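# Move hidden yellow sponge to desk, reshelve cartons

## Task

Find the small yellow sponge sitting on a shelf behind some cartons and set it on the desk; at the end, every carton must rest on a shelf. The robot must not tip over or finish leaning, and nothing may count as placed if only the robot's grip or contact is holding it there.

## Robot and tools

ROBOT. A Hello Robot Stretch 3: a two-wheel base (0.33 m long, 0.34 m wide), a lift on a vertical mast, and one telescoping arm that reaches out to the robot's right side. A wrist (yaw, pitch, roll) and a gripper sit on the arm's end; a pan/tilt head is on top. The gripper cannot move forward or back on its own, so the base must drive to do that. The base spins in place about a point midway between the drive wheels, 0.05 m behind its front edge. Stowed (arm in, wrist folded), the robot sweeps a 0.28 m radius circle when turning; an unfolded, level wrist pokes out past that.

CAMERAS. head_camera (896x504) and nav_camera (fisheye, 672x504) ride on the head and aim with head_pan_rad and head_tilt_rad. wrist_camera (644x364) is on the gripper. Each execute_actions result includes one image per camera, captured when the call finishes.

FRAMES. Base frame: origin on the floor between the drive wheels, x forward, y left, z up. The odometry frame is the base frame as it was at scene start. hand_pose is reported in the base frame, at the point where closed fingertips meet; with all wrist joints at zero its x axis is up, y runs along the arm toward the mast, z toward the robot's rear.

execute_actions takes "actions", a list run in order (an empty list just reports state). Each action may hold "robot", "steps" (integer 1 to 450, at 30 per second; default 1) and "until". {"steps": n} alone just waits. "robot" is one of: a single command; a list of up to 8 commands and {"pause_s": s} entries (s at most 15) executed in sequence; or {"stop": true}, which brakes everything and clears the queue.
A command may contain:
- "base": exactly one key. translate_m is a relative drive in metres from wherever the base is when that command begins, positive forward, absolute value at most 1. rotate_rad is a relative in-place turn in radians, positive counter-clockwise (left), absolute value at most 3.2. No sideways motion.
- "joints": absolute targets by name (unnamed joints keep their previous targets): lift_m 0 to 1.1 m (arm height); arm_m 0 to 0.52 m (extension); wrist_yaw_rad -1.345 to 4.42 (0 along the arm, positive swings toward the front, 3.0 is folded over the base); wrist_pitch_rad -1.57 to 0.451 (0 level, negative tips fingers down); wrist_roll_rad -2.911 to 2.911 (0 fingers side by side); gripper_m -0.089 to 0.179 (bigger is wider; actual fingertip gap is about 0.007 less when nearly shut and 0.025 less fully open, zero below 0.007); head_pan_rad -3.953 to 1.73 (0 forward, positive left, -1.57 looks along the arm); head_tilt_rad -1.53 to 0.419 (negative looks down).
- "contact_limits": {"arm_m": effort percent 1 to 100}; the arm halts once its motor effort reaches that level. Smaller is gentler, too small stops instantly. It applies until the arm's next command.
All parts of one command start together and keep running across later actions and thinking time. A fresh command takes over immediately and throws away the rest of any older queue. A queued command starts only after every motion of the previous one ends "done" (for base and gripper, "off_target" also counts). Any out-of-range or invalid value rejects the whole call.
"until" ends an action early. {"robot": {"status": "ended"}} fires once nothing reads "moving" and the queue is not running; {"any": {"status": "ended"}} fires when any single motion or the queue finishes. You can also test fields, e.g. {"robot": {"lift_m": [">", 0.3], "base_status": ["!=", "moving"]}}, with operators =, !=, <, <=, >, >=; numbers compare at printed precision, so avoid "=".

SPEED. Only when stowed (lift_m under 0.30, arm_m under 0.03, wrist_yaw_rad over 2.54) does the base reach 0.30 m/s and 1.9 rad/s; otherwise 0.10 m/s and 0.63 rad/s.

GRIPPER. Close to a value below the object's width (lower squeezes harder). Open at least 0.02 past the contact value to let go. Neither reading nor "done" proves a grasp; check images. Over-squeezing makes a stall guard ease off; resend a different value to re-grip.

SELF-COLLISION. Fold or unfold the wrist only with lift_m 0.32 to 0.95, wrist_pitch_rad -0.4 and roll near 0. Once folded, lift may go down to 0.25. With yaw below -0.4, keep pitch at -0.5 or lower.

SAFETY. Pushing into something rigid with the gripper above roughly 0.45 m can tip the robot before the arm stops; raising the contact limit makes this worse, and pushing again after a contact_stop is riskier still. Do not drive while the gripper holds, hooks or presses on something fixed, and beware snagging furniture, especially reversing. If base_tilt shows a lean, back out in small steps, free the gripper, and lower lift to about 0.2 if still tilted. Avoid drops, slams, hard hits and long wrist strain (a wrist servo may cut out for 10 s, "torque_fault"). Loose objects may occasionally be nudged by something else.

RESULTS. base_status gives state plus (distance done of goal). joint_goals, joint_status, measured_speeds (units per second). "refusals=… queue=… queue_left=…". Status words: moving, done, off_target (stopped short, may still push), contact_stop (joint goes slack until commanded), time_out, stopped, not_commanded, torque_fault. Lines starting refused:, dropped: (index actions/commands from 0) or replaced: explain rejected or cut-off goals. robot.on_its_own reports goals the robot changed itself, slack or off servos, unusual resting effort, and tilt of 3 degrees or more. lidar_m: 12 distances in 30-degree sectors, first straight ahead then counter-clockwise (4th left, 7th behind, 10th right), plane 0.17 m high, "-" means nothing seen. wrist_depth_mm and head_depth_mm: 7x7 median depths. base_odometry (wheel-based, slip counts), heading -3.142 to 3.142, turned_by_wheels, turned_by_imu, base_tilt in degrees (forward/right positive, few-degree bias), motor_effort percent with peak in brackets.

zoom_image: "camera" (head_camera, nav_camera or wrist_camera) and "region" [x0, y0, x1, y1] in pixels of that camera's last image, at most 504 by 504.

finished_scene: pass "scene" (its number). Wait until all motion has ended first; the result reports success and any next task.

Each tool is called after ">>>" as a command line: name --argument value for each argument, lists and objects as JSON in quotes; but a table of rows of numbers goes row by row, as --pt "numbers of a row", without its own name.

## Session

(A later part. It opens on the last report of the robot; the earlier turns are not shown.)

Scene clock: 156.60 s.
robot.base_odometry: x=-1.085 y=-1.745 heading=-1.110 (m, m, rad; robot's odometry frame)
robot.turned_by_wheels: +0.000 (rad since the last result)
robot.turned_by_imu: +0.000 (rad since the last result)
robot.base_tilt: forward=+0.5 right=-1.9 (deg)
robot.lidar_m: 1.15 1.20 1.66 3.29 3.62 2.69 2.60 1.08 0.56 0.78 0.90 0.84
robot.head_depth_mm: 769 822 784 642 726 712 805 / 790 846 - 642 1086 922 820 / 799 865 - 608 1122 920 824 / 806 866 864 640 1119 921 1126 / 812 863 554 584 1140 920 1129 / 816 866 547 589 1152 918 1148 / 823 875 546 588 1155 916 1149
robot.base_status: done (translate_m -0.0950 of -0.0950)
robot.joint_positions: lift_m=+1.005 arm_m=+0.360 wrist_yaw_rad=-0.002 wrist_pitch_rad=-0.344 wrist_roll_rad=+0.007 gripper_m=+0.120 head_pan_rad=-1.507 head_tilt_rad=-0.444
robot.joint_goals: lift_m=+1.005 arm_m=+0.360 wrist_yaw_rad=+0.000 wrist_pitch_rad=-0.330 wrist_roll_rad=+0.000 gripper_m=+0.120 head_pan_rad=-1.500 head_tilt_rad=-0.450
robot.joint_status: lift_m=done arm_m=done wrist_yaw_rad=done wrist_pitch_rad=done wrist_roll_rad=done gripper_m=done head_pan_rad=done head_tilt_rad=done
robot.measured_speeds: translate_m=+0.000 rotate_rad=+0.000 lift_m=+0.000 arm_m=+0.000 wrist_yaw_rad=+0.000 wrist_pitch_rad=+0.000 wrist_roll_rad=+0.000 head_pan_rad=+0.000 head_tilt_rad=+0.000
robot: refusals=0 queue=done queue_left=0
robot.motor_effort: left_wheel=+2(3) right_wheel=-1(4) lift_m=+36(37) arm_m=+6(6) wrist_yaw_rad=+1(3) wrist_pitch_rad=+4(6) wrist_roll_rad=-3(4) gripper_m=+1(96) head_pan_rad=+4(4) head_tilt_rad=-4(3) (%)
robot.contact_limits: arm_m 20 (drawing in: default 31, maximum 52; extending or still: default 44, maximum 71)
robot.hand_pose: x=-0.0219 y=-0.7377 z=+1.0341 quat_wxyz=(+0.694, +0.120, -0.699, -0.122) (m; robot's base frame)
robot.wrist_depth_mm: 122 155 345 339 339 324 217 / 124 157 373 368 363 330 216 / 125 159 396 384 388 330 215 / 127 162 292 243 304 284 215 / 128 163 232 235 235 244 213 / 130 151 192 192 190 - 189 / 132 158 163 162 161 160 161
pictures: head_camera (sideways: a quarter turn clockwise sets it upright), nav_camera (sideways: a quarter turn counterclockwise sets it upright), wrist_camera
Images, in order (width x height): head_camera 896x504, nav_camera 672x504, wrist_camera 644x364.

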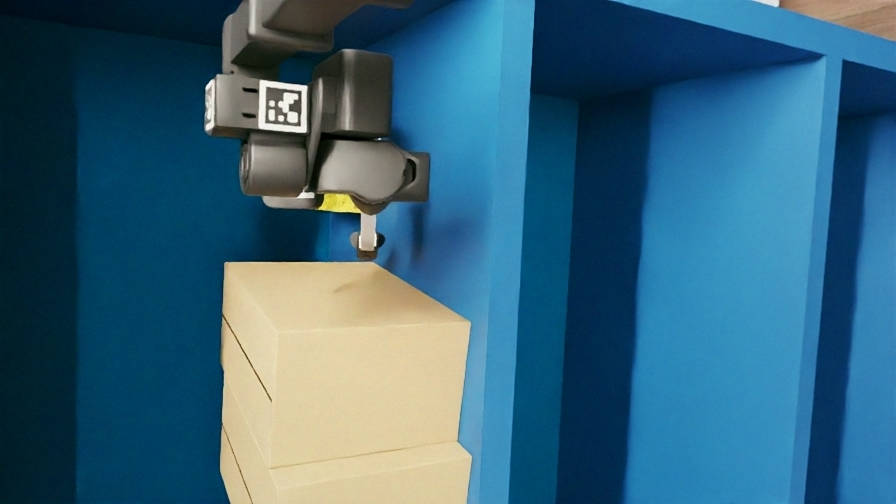

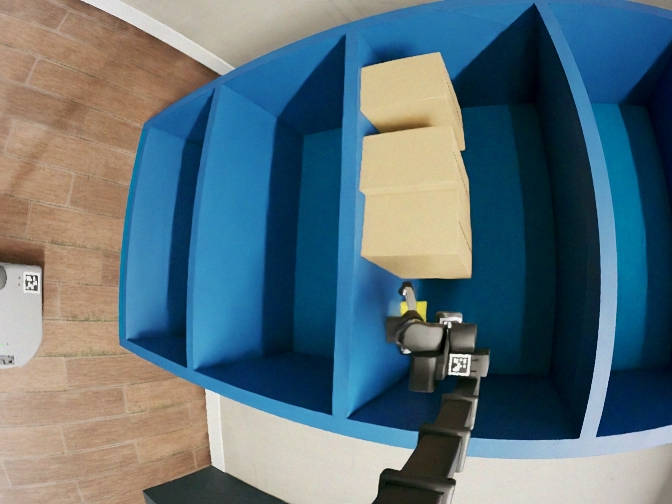

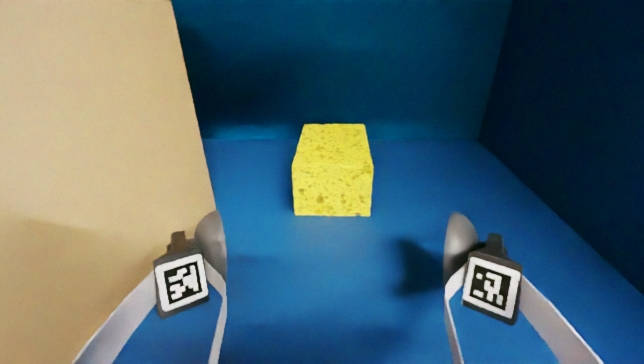

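Centered. Extend.

>>> execute_actions --actions '[{"robot":[{"joints":{"lift_m":0.995,"arm_m":0.48},"contact_limits":{"arm_m":20}}],"steps":450,"until":{"robot":{"status":"ended"}}}]'

Scene clock: 162.63 s.
robot.base_odometry: x=-1.085 y=-1.745 heading=-1.110 (m, m, rad; robot's odometry frame)
robot.turned_by_wheels: +0.000 (rad since the last result)
robot.turned_by_imu: +0.000 (rad since the last result)
robot.base_tilt: forward=+0.3 right=-2.0 (deg)
robot.lidar_m: 1.15 1.20 1.66 3.27 3.63 2.68 2.60 1.08 0.56 0.78 0.90 0.84
robot.head_depth_mm: 770 816 - 643 727 712 803 / 791 843 867 641 1084 924 824 / 798 858 - 640 1121 920 822 / 806 861 805 640 1119 922 1127 / 811 863 555 583 1144 921 1125 / 818 869 547 587 1151 921 1150 / 823 877 545 588 1161 919 1153
robot.base_status: done (translate_m -0.0950 of -0.0950)
robot.joint_positions: lift_m=+0.995 arm_m=+0.480 wrist_yaw_rad=-0.002 wrist_pitch_rad=-0.345 wrist_roll_rad=+0.006 gripper_m=+0.120 head_pan_rad=-1.507 head_tilt_rad=-0.444
robot.joint_goals: lift_m=+0.995 arm_m=+0.480 wrist_yaw_rad=+0.000 wrist_pitch_rad=-0.330 wrist_roll_rad=+0.000 gripper_m=+0.120 head_pan_rad=-1.500 head_tilt_rad=-0.450
robot.joint_status: lift_m=done arm_m=done wrist_yaw_rad=done wrist_pitch_rad=done wrist_roll_rad=done gripper_m=done head_pan_rad=done head_tilt_rad=done
robot.measured_speeds: translate_m=+0.000 rotate_rad=+0.000 lift_m=+0.000 arm_m=+0.000 wrist_yaw_rad=+0.000 wrist_pitch_rad=+0.000 wrist_roll_rad=+0.000 head_pan_rad=+0.000 head_tilt_rad=+0.000
robot: refusals=0 queue=done queue_left=0
robot.motor_effort: left_wheel=+2(2) right_wheel=-1(1) lift_m=+19(36) arm_m=+6(6) wrist_yaw_rad=+1(2) wrist_pitch_rad=+5(4) wrist_roll_rad=-2(3) gripper_m=+0(1) head_pan_rad=+4(3) head_tilt_rad=-3(3) (%)
robot.contact_limits: arm_m 20 (drawing in: default 31, maximum 52; extending or still: default 44, maximum 71)
robot.hand_pose: x=-0.0219 y=-0.8576 z=+1.0248 quat_wxyz=(+0.695, +0.121, -0.698, -0.123) (m; robot's base frame)
robot.wrist_depth_mm: 243 239 237 233 230 227 218 / 264 258 255 252 249 246 219 / 286 283 278 273 268 267 217 / 294 292 290 195 282 278 218 / 214 224 222 150 209 228 207 / 111 188 174 130 166 - 177 / 112 148 151 142 146 150 150
pictures: head_camera (sideways: a quarter turn clockwise sets it upright), nav_camera (sideways: a quarter turn counterclockwise sets it upright), wrist_camera
Images, in order (width x height): head_camera 896x504, nav_camera 672x504, wrist_camera 644x364.

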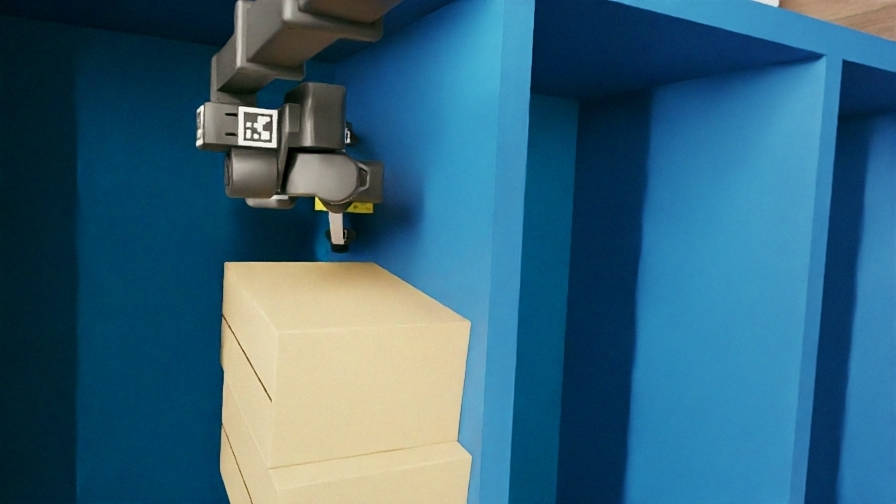

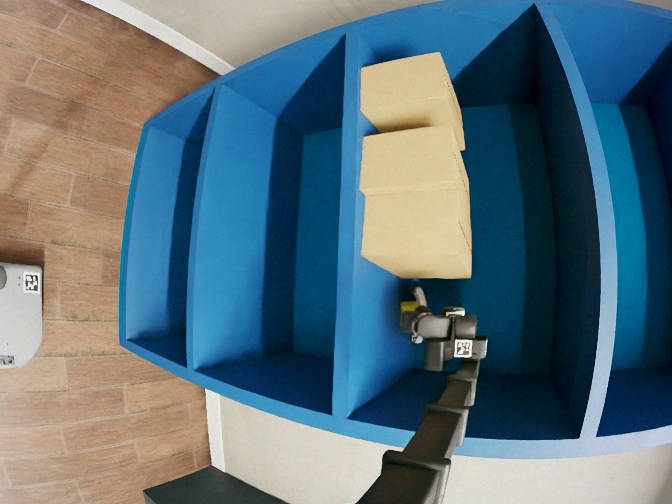

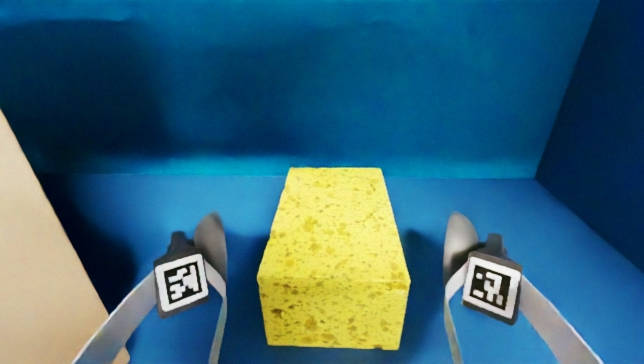

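>>> execute_actions --actions '[{"robot":[{"joints":{"lift_m":0.987,"arm_m":0.49},"contact_limits":{"arm_m":20}},{"joints":{"gripper_m":0.02}},{"joints":{"lift_m":1.02}}],"steps":450,"until":{"robot":{"status":"ended"}}}]'

Scene clock: 171.47 s.
robot.base_odometry: x=-1.085 y=-1.745 heading=-1.110 (m, m, rad; robot's odometry frame)
robot.turned_by_wheels: +0.000 (rad since the last result)
robot.turned_by_imu: +0.000 (rad since the last result)
robot.base_tilt: forward=+0.4 right=-2.0 (deg)
robot.lidar_m: 1.15 1.20 1.66 3.29 3.62 2.69 2.60 1.08 0.56 0.78 0.90 0.84
robot.head_depth_mm: 772 821 810 643 727 714 805 / 792 841 907 641 1081 921 822 / 799 853 837 640 1123 919 821 / 806 866 806 640 1122 920 1122 / 809 861 555 584 1136 919 1130 / 819 867 546 589 1150 920 1154 / 826 878 546 587 1161 916 1149
robot.base_status: done (translate_m -0.0950 of -0.0950)
robot.joint_positions: lift_m=+1.020 arm_m=+0.490 wrist_yaw_rad=-0.002 wrist_pitch_rad=-0.346 wrist_roll_rad=+0.006 gripper_m=+0.021 head_pan_rad=-1.507 head_tilt_rad=-0.444
robot.joint_goals: lift_m=+1.020 arm_m=+0.490 wrist_yaw_rad=+0.000 wrist_pitch_rad=-0.330 wrist_roll_rad=+0.000 gripper_m=+0.020 head_pan_rad=-1.500 head_tilt_rad=-0.450
robot.joint_status: lift_m=done arm_m=done wrist_yaw_rad=done wrist_pitch_rad=done wrist_roll_rad=done gripper_m=done head_pan_rad=done head_tilt_rad=done
robot.measured_speeds: translate_m=+0.000 rotate_rad=+0.000 lift_m=+0.000 arm_m=+0.000 wrist_yaw_rad=+0.000 wrist_pitch_rad=+0.000 wrist_roll_rad=+0.000 head_pan_rad=+0.000 head_tilt_rad=+0.000
robot: refusals=0 queue=done queue_left=0
robot.motor_effort: left_wheel=+2(2) right_wheel=-1(1) lift_m=+35(35) arm_m=+6(6) wrist_yaw_rad=+1(2) wrist_pitch_rad=+5(5) wrist_roll_rad=-2(2) gripper_m=-22(100) head_pan_rad=+3(4) head_tilt_rad=-3(2) (%)
robot.contact_limits: arm_m 20 (drawing in: default 31, maximum 52; extending or still: default 44, maximum 71)
robot.hand_pose: x=-0.0219 y=-0.8675 z=+1.0486 quat_wxyz=(+0.695, +0.121, -0.698, -0.123) (m; robot's base frame)
robot.wrist_depth_mm: 233 231 226 224 222 220 211 / 253 248 244 242 238 237 218 / 275 271 267 264 259 257 218 / 302 298 292 188 279 277 217 / 263 262 265 140 147 256 217 / 212 212 119 116 115 208 200 / 111 179 172 125 166 175 175
pictures: head_camera (sideways: a quarter turn clockwise sets it upright), nav_camera (sideways: a quarter turn counterclockwise sets it upright), wrist_camera
Images, in order (width x height): head_camera 896x504, nav_camera 672x504, wrist_camera 644x364.

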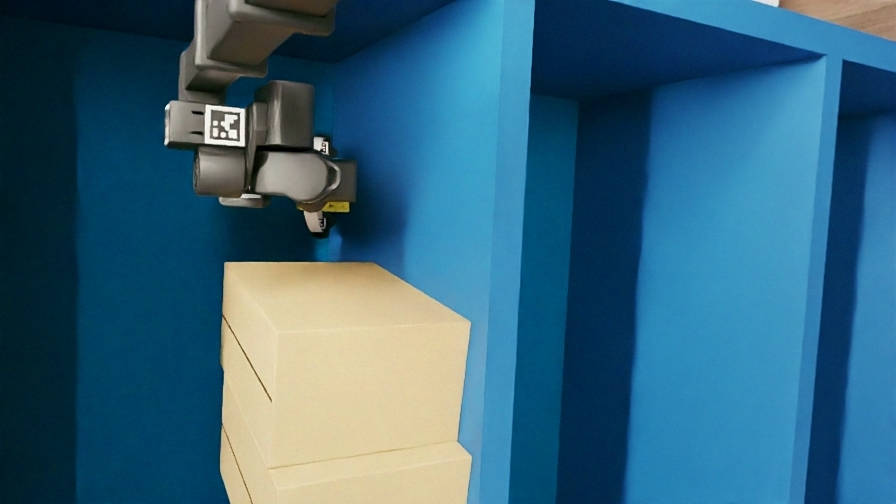

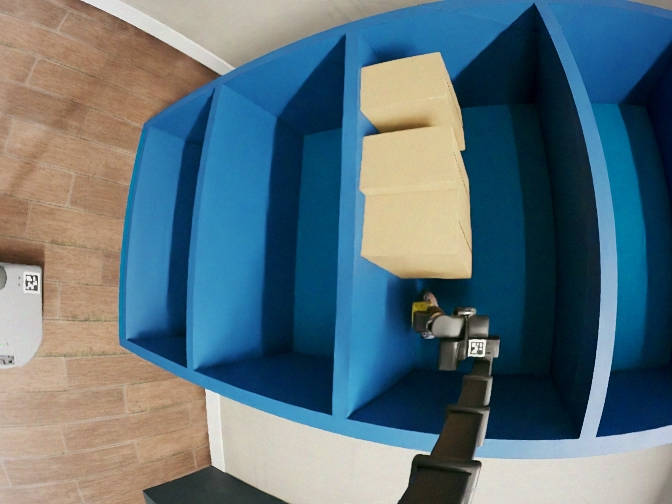

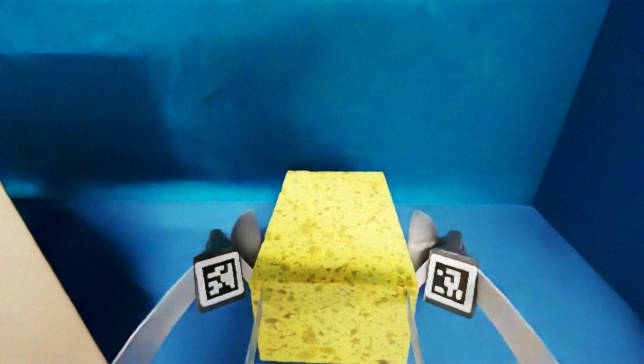

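>>> execute_actions --actions '[{"robot":{"joints":{"arm_m":0.0,"head_pan_rad":0,"head_tilt_rad":-0.3}},"steps":450,"until":{"robot":{"arm_m":["<",0.05]}}},{"robot":[{"base":{"rotate_rad":1.72},"joints":{"lift_m":1.06}},{"base":{"translate_m":1.0}}],"steps":450,"until":{"robot":{"translate_m":[">",0.9]}}},{"robot":{"base":{"translate_m":1.0}},"steps":450,"until":{"robot":{"status":"ended"}}}]'

Scene clock: 216.13 s.
robot.base_odometry: x=+0.475 y=-0.655 heading=+0.610 (m, m, rad; robot's odometry frame)
robot.turned_by_wheels: +1.720 (rad since the last result)
robot.turned_by_imu: +1.716 (rad since the last result)
robot.base_tilt: forward=+0.4 right=-1.8 (deg)
robot.lidar_m: 1.89 1.73 2.30 2.29 2.53 2.47 2.40 1.80 1.47 1.44 1.60 1.44
robot.head_depth_mm: 1529 1617 1701 1280 1934 1711 1421 / 1562 1649 1734 1873 2030 1777 1417 / 1582 1666 1753 1928 2064 1792 1420 / 1608 1704 1776 1966 2091 1777 1418 / 1634 1742 1804 1981 2138 1774 1418 / 1656 1769 1838 2044 2144 1775 1417 / 1694 1802 1873 2087 2211 1775 1417
robot.base_status: done (translate_m +1.0000 of +1.0000)
robot.joint_positions: lift_m=+1.060 arm_m=+0.003 wrist_yaw_rad=-0.001 wrist_pitch_rad=-0.348 wrist_roll_rad=+0.005 gripper_m=+0.021 head_pan_rad=-0.007 head_tilt_rad=-0.310
robot.joint_goals: lift_m=+1.060 arm_m=+0.000 wrist_yaw_rad=+0.000 wrist_pitch_rad=-0.330 wrist_roll_rad=+0.000 gripper_m=+0.020 head_pan_rad=+0.000 head_tilt_rad=-0.300
robot.joint_status: lift_m=done arm_m=done wrist_yaw_rad=done wrist_pitch_rad=done wrist_roll_rad=done gripper_m=done head_pan_rad=done head_tilt_rad=done
robot.measured_speeds: translate_m=+0.000 rotate_rad=+0.000 lift_m=+0.000 arm_m=+0.000 wrist_yaw_rad=+0.000 wrist_pitch_rad=+0.000 wrist_roll_rad=+0.000 head_pan_rad=+0.000 head_tilt_rad=+0.000
robot: refusals=0 queue=done queue_left=0
robot.motor_effort: left_wheel=+0(4) right_wheel=+1(3) lift_m=+36(36) arm_m=-5(5) wrist_yaw_rad=+1(1) wrist_pitch_rad=+5(5) wrist_roll_rad=-2(2) gripper_m=-21(22) head_pan_rad=+4(50) head_tilt_rad=+6(23) (%)
robot.hand_pose: x=-0.0218 y=-0.3810 z=+1.0883 quat_wxyz=(+0.695, +0.122, -0.698, -0.123) (m; robot's base frame)
robot.wrist_depth_mm: - - - - - - 956 / - - - - - - - / - - - - - - - / - - - 187 - - - / - - - 140 147 - - / - - 119 116 115 - - / - - - 126 - - -
pictures: head_camera (sideways: a quarter turn clockwise sets it upright), nav_camera (sideways: a quarter turn counterclockwise sets it upright), wrist_camera
Images, in order (width x height): head_camera 896x504, nav_camera 672x504, wrist_camera 644x364.

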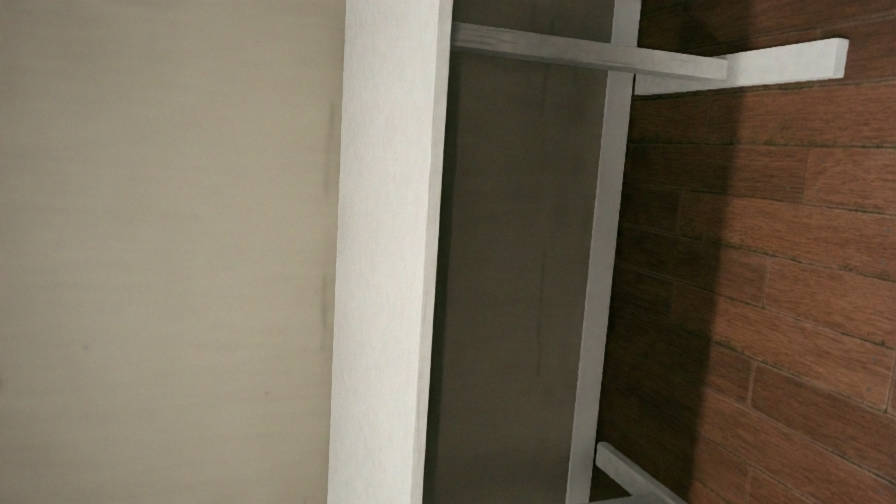

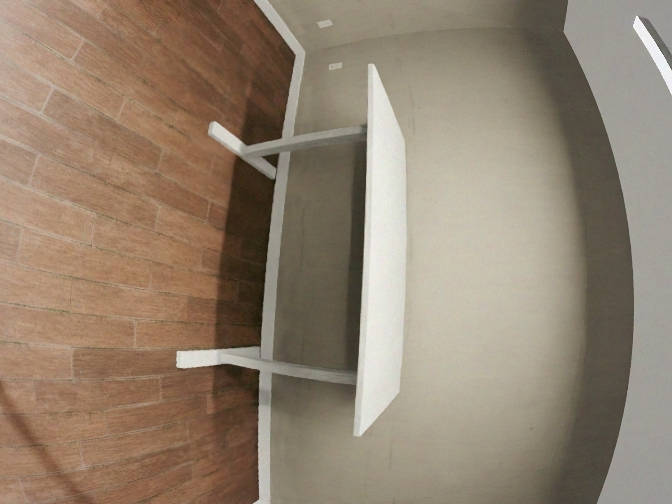

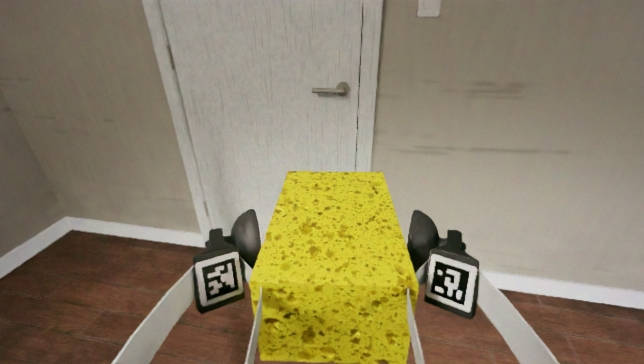

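>>> execute_actions --actions '[{"robot":[{"base":{"translate_m":0.33},"joints":{"lift_m":1.09}},{"base":{"rotate_rad":1.42},"joints":{"arm_m":0.2,"head_pan_rad":-1.4,"head_tilt_rad":-0.4}}],"steps":450,"until":{"robot":{"status":"ended"}}}]'

Scene clock: 233.13 s.
robot.base_odometry: x=+0.745 y=-0.466 heading=+2.030 (m, m, rad; robot's odometry frame)
robot.turned_by_wheels: +1.420 (rad since the last result)
robot.turned_by_imu: +1.409 (rad since the last result)
robot.base_tilt: forward=+0.4 right=-2.0 (deg)
robot.lidar_m: 2.23 2.33 3.07 2.72 2.11 1.57 1.50 1.57 1.13 1.15 1.44 2.26
robot.head_depth_mm: 1248 - - 857 1722 1533 1327 / 1271 1367 1365 919 1772 1640 1331 / 1299 1400 1362 912 1813 1635 1331 / 1326 1433 1363 975 1862 1624 1325 / 1359 1462 1357 971 1876 1630 1324 / 1381 1493 1351 972 1933 1614 1326 / 1408 1521 1349 1833 1952 1625 1328
robot.base_status: done (rotate_rad +1.4199 of +1.4200)
robot.joint_positions: lift_m=+1.090 arm_m=+0.200 wrist_yaw_rad=-0.001 wrist_pitch_rad=-0.348 wrist_roll_rad=+0.005 gripper_m=+0.021 head_pan_rad=-1.393 head_tilt_rad=-0.395
robot.joint_goals: lift_m=+1.090 arm_m=+0.200 wrist_yaw_rad=+0.000 wrist_pitch_rad=-0.330 wrist_roll_rad=+0.000 gripper_m=+0.020 head_pan_rad=-1.400 head_tilt_rad=-0.400
robot.joint_status: lift_m=done arm_m=done wrist_yaw_rad=done wrist_pitch_rad=done wrist_roll_rad=done gripper_m=done head_pan_rad=done head_tilt_rad=done
robot.measured_speeds: translate_m=+0.000 rotate_rad=+0.000 lift_m=+0.000 arm_m=+0.000 wrist_yaw_rad=+0.000 wrist_pitch_rad=+0.000 wrist_roll_rad=+0.000 head_pan_rad=+0.000 head_tilt_rad=+0.000
robot: refusals=0 queue=done queue_left=0
robot.motor_effort: left_wheel=+0(5) right_wheel=+0(4) lift_m=+35(35) arm_m=+5(7) wrist_yaw_rad=+1(1) wrist_pitch_rad=+5(5) wrist_roll_rad=-2(2) gripper_m=-21(22) head_pan_rad=-5(48) head_tilt_rad=-3(17) (%)
robot.hand_pose: x=-0.0218 y=-0.5773 z=+1.1183 quat_wxyz=(+0.695, +0.122, -0.698, -0.123) (m; robot's base frame)
robot.wrist_depth_mm: - - - - 975 981 970 / - - - - - - - / 813 814 794 799 788 847 - / 565 566 567 188 557 554 - / 455 458 453 140 147 429 428 / - - 119 116 116 - - / - - - 125 - - -
pictures: head_camera (sideways: a quarter turn clockwise sets it upright), nav_camera (sideways: a quarter turn counterclockwise sets it upright), wrist_camera
Images, in order (width x height): head_camera 896x504, nav_camera 672x504, wrist_camera 644x364.

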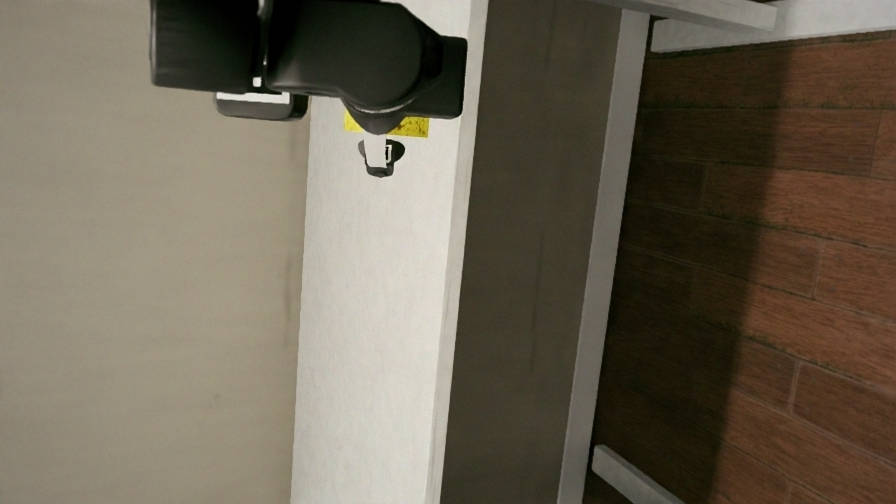

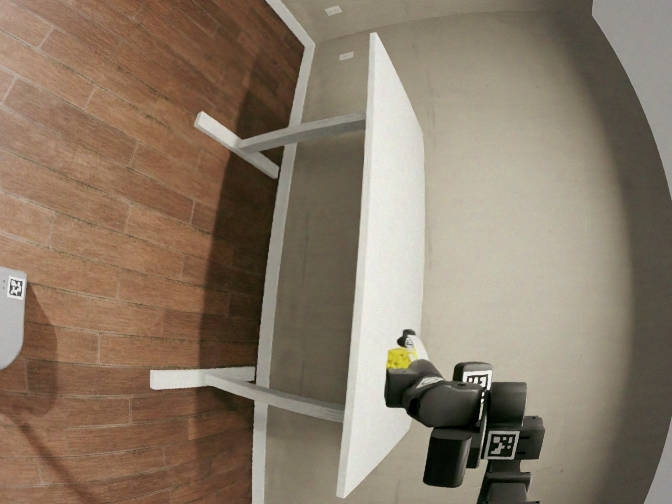

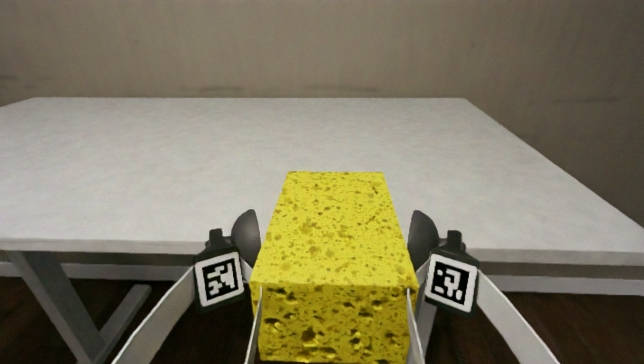

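>>> execute_actions --actions '[{"robot":[{"joints":{"arm_m":0.52,"lift_m":0.98}}],"steps":450,"until":{"robot":{"status":"ended"}}}]'

Scene clock: 243.67 s.
robot.base_odometry: x=+0.745 y=-0.466 heading=+2.030 (m, m, rad; robot's odometry frame)
robot.turned_by_wheels: +0.000 (rad since the last result)
robot.turned_by_imu: +0.000 (rad since the last result)
robot.base_tilt: forward=+0.5 right=-1.9 (deg)
robot.lidar_m: 2.23 2.33 3.07 2.72 2.11 1.57 1.50 1.57 1.14 1.16 1.44 2.27
robot.head_depth_mm: 1252 1346 - 856 1729 1533 1328 / 1279 1374 1427 854 1759 1623 1332 / 1307 1403 1359 911 1815 1631 1329 / 1324 1434 1358 970 1859 1629 1322 / 1356 1462 1352 973 1894 1622 1325 / 1382 1488 1351 970 1937 1624 1327 / 1404 1529 1348 1828 1963 1628 1325
robot.base_status: done (rotate_rad +1.4199 of +1.4200)
robot.joint_positions: lift_m=+0.980 arm_m=+0.520 wrist_yaw_rad=-0.001 wrist_pitch_rad=-0.348 wrist_roll_rad=+0.005 gripper_m=+0.021 head_pan_rad=-1.393 head_tilt_rad=-0.395
robot.joint_goals: lift_m=+0.980 arm_m=+0.520 wrist_yaw_rad=+0.000 wrist_pitch_rad=-0.330 wrist_roll_rad=+0.000 gripper_m=+0.020 head_pan_rad=-1.400 head_tilt_rad=-0.400
robot.joint_status: lift_m=done arm_m=done wrist_yaw_rad=done wrist_pitch_rad=done wrist_roll_rad=done gripper_m=done head_pan_rad=done head_tilt_rad=done
robot.measured_speeds: translate_m=+0.000 rotate_rad=+0.000 lift_m=+0.000 arm_m=+0.000 wrist_yaw_rad=+0.000 wrist_pitch_rad=+0.000 wrist_roll_rad=+0.000 head_pan_rad=+0.000 head_tilt_rad=+0.000
robot: refusals=0 queue=done queue_left=0
robot.motor_effort: left_wheel=+0(0) right_wheel=+1(1) lift_m=+18(35) arm_m=+6(7) wrist_yaw_rad=+1(1) wrist_pitch_rad=+5(5) wrist_roll_rad=-2(2) gripper_m=-22(21) head_pan_rad=-4(5) head_tilt_rad=-3(3) (%)
robot.hand_pose: x=-0.0218 y=-0.8973 z=+1.0092 quat_wxyz=(+0.695, +0.122, -0.698, -0.123) (m; robot's base frame)
robot.wrist_depth_mm: 748 741 727 710 706 700 690 / 777 772 768 750 753 738 741 / 496 490 480 475 470 467 458 / 342 340 341 188 333 331 330 / 265 262 266 140 147 256 255 / 215 214 119 116 115 209 208 / 180 180 174 126 167 177 177
pictures: head_camera (sideways: a quarter turn clockwise sets it upright), nav_camera (sideways: a quarter turn counterclockwise sets it upright), wrist_camera
Images, in order (width x height): head_camera 896x504, nav_camera 672x504, wrist_camera 644x364.

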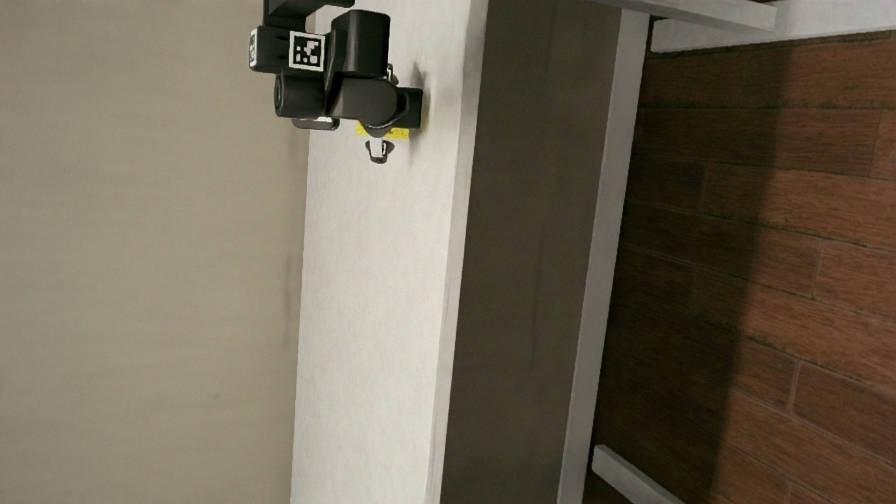

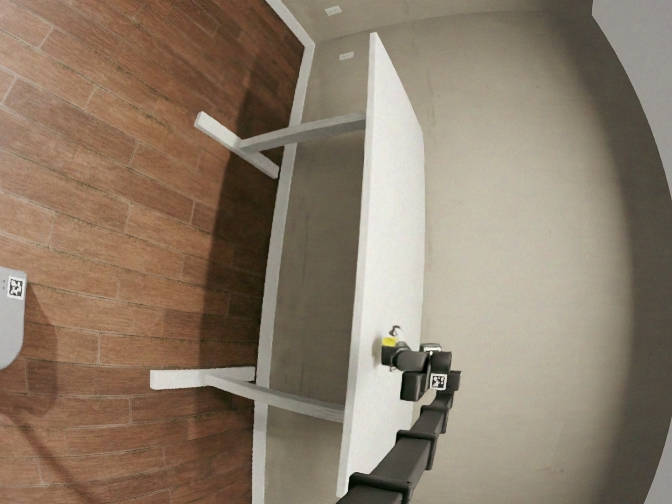

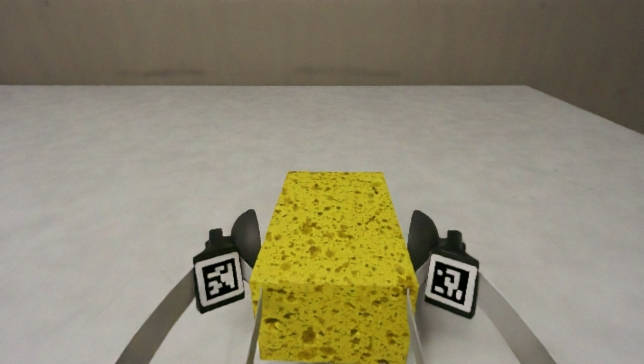

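Matches the 33 mm-lifted state, so I'll lower about 33 mm.

>>> execute_actions --actions '[{"robot":[{"joints":{"lift_m":0.947}},{"joints":{"gripper_m":0.12}},{"joints":{"arm_m":0.4,"lift_m":0.96,"head_pan_rad":1.57,"head_tilt_rad":-0.2}}],"steps":450,"until":{"robot":{"status":"ended"}}}]'

Scene clock: 259.03 s.
robot.base_odometry: x=+0.745 y=-0.466 heading=+2.030 (m, m, rad; robot's odometry frame)
robot.turned_by_wheels: +0.000 (rad since the last result)
robot.turned_by_imu: +0.000 (rad since the last result)
robot.base_tilt: forward=+0.3 right=-2.0 (deg)
robot.lidar_m: 2.23 2.32 3.07 2.72 2.11 1.57 1.50 1.57 1.14 1.16 1.43 2.27
robot.head_depth_mm: 2721 2837 2948 3092 2816 2007 1553 / 2734 2794 2931 2909 2820 2004 1547 / 2718 2875 2984 3175 2843 2002 1551 / 2743 2843 2986 3163 2832 2014 1560 / 2743 2859 2983 3100 2835 1990 1549 / 2737 2847 2936 3118 2821 1997 1547 / 2708 2707 2711 2908 2823 2175 -
robot.base_status: done (rotate_rad +1.4199 of +1.4200)
robot.joint_positions: lift_m=+0.960 arm_m=+0.400 wrist_yaw_rad=-0.001 wrist_pitch_rad=-0.348 wrist_roll_rad=+0.005 gripper_m=+0.120 head_pan_rad=+1.563 head_tilt_rad=-0.211
robot.joint_goals: lift_m=+0.960 arm_m=+0.400 wrist_yaw_rad=+0.000 wrist_pitch_rad=-0.330 wrist_roll_rad=+0.000 gripper_m=+0.120 head_pan_rad=+1.570 head_tilt_rad=-0.200
robot.joint_status: lift_m=done arm_m=done wrist_yaw_rad=done wrist_pitch_rad=done wrist_roll_rad=done gripper_m=done head_pan_rad=done head_tilt_rad=done
robot.measured_speeds: translate_m=+0.000 rotate_rad=+0.000 lift_m=+0.000 arm_m=+0.000 wrist_yaw_rad=+0.000 wrist_pitch_rad=+0.000 wrist_roll_rad=+0.000 head_pan_rad=+0.000 head_tilt_rad=+0.000
robot: refusals=0 queue=done queue_left=0
robot.motor_effort: left_wheel=+0(1) right_wheel=+1(1) lift_m=+35(38) arm_m=-5(5) wrist_yaw_rad=+1(1) wrist_pitch_rad=+5(5) wrist_roll_rad=-2(2) gripper_m=+2(95) head_pan_rad=+4(50) head_tilt_rad=+6(27) (%)
robot.hand_pose: x=-0.0218 y=-0.7780 z=+0.9883 quat_wxyz=(+0.695, +0.122, -0.698, -0.123) (m; robot's base frame)
robot.wrist_depth_mm: 864 863 836 834 826 809 810 / 760 747 744 720 715 706 845 / 430 425 423 387 413 411 407 / 301 299 296 232 290 290 288 / 232 230 230 228 226 235 223 / 188 195 185 184 183 - 183 / - - - - 792 - 177
pictures: head_camera (sideways: a quarter turn clockwise sets it upright), nav_camera (sideways: a quarter turn counterclockwise sets it upright), wrist_camera
Images, in order (width x height): head_camera 896x504, nav_camera 672x504, wrist_camera 644x364.

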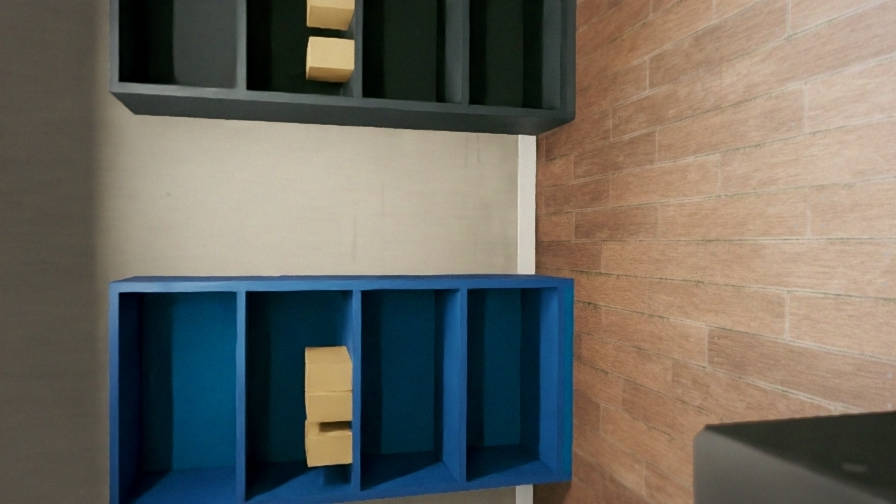

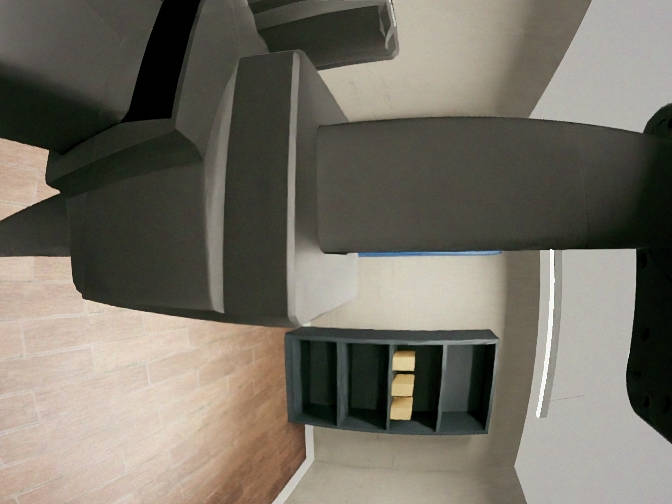

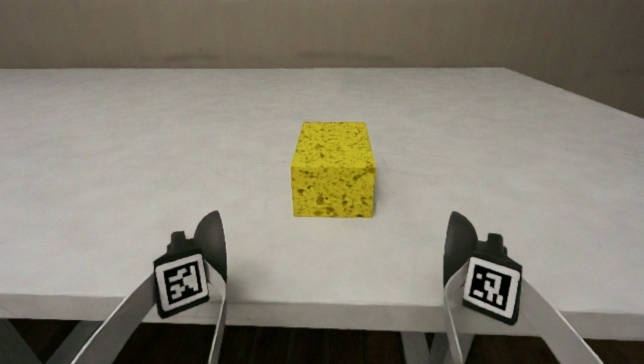

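>>> finished_scene --scene 1

The scene is finished: the task was done.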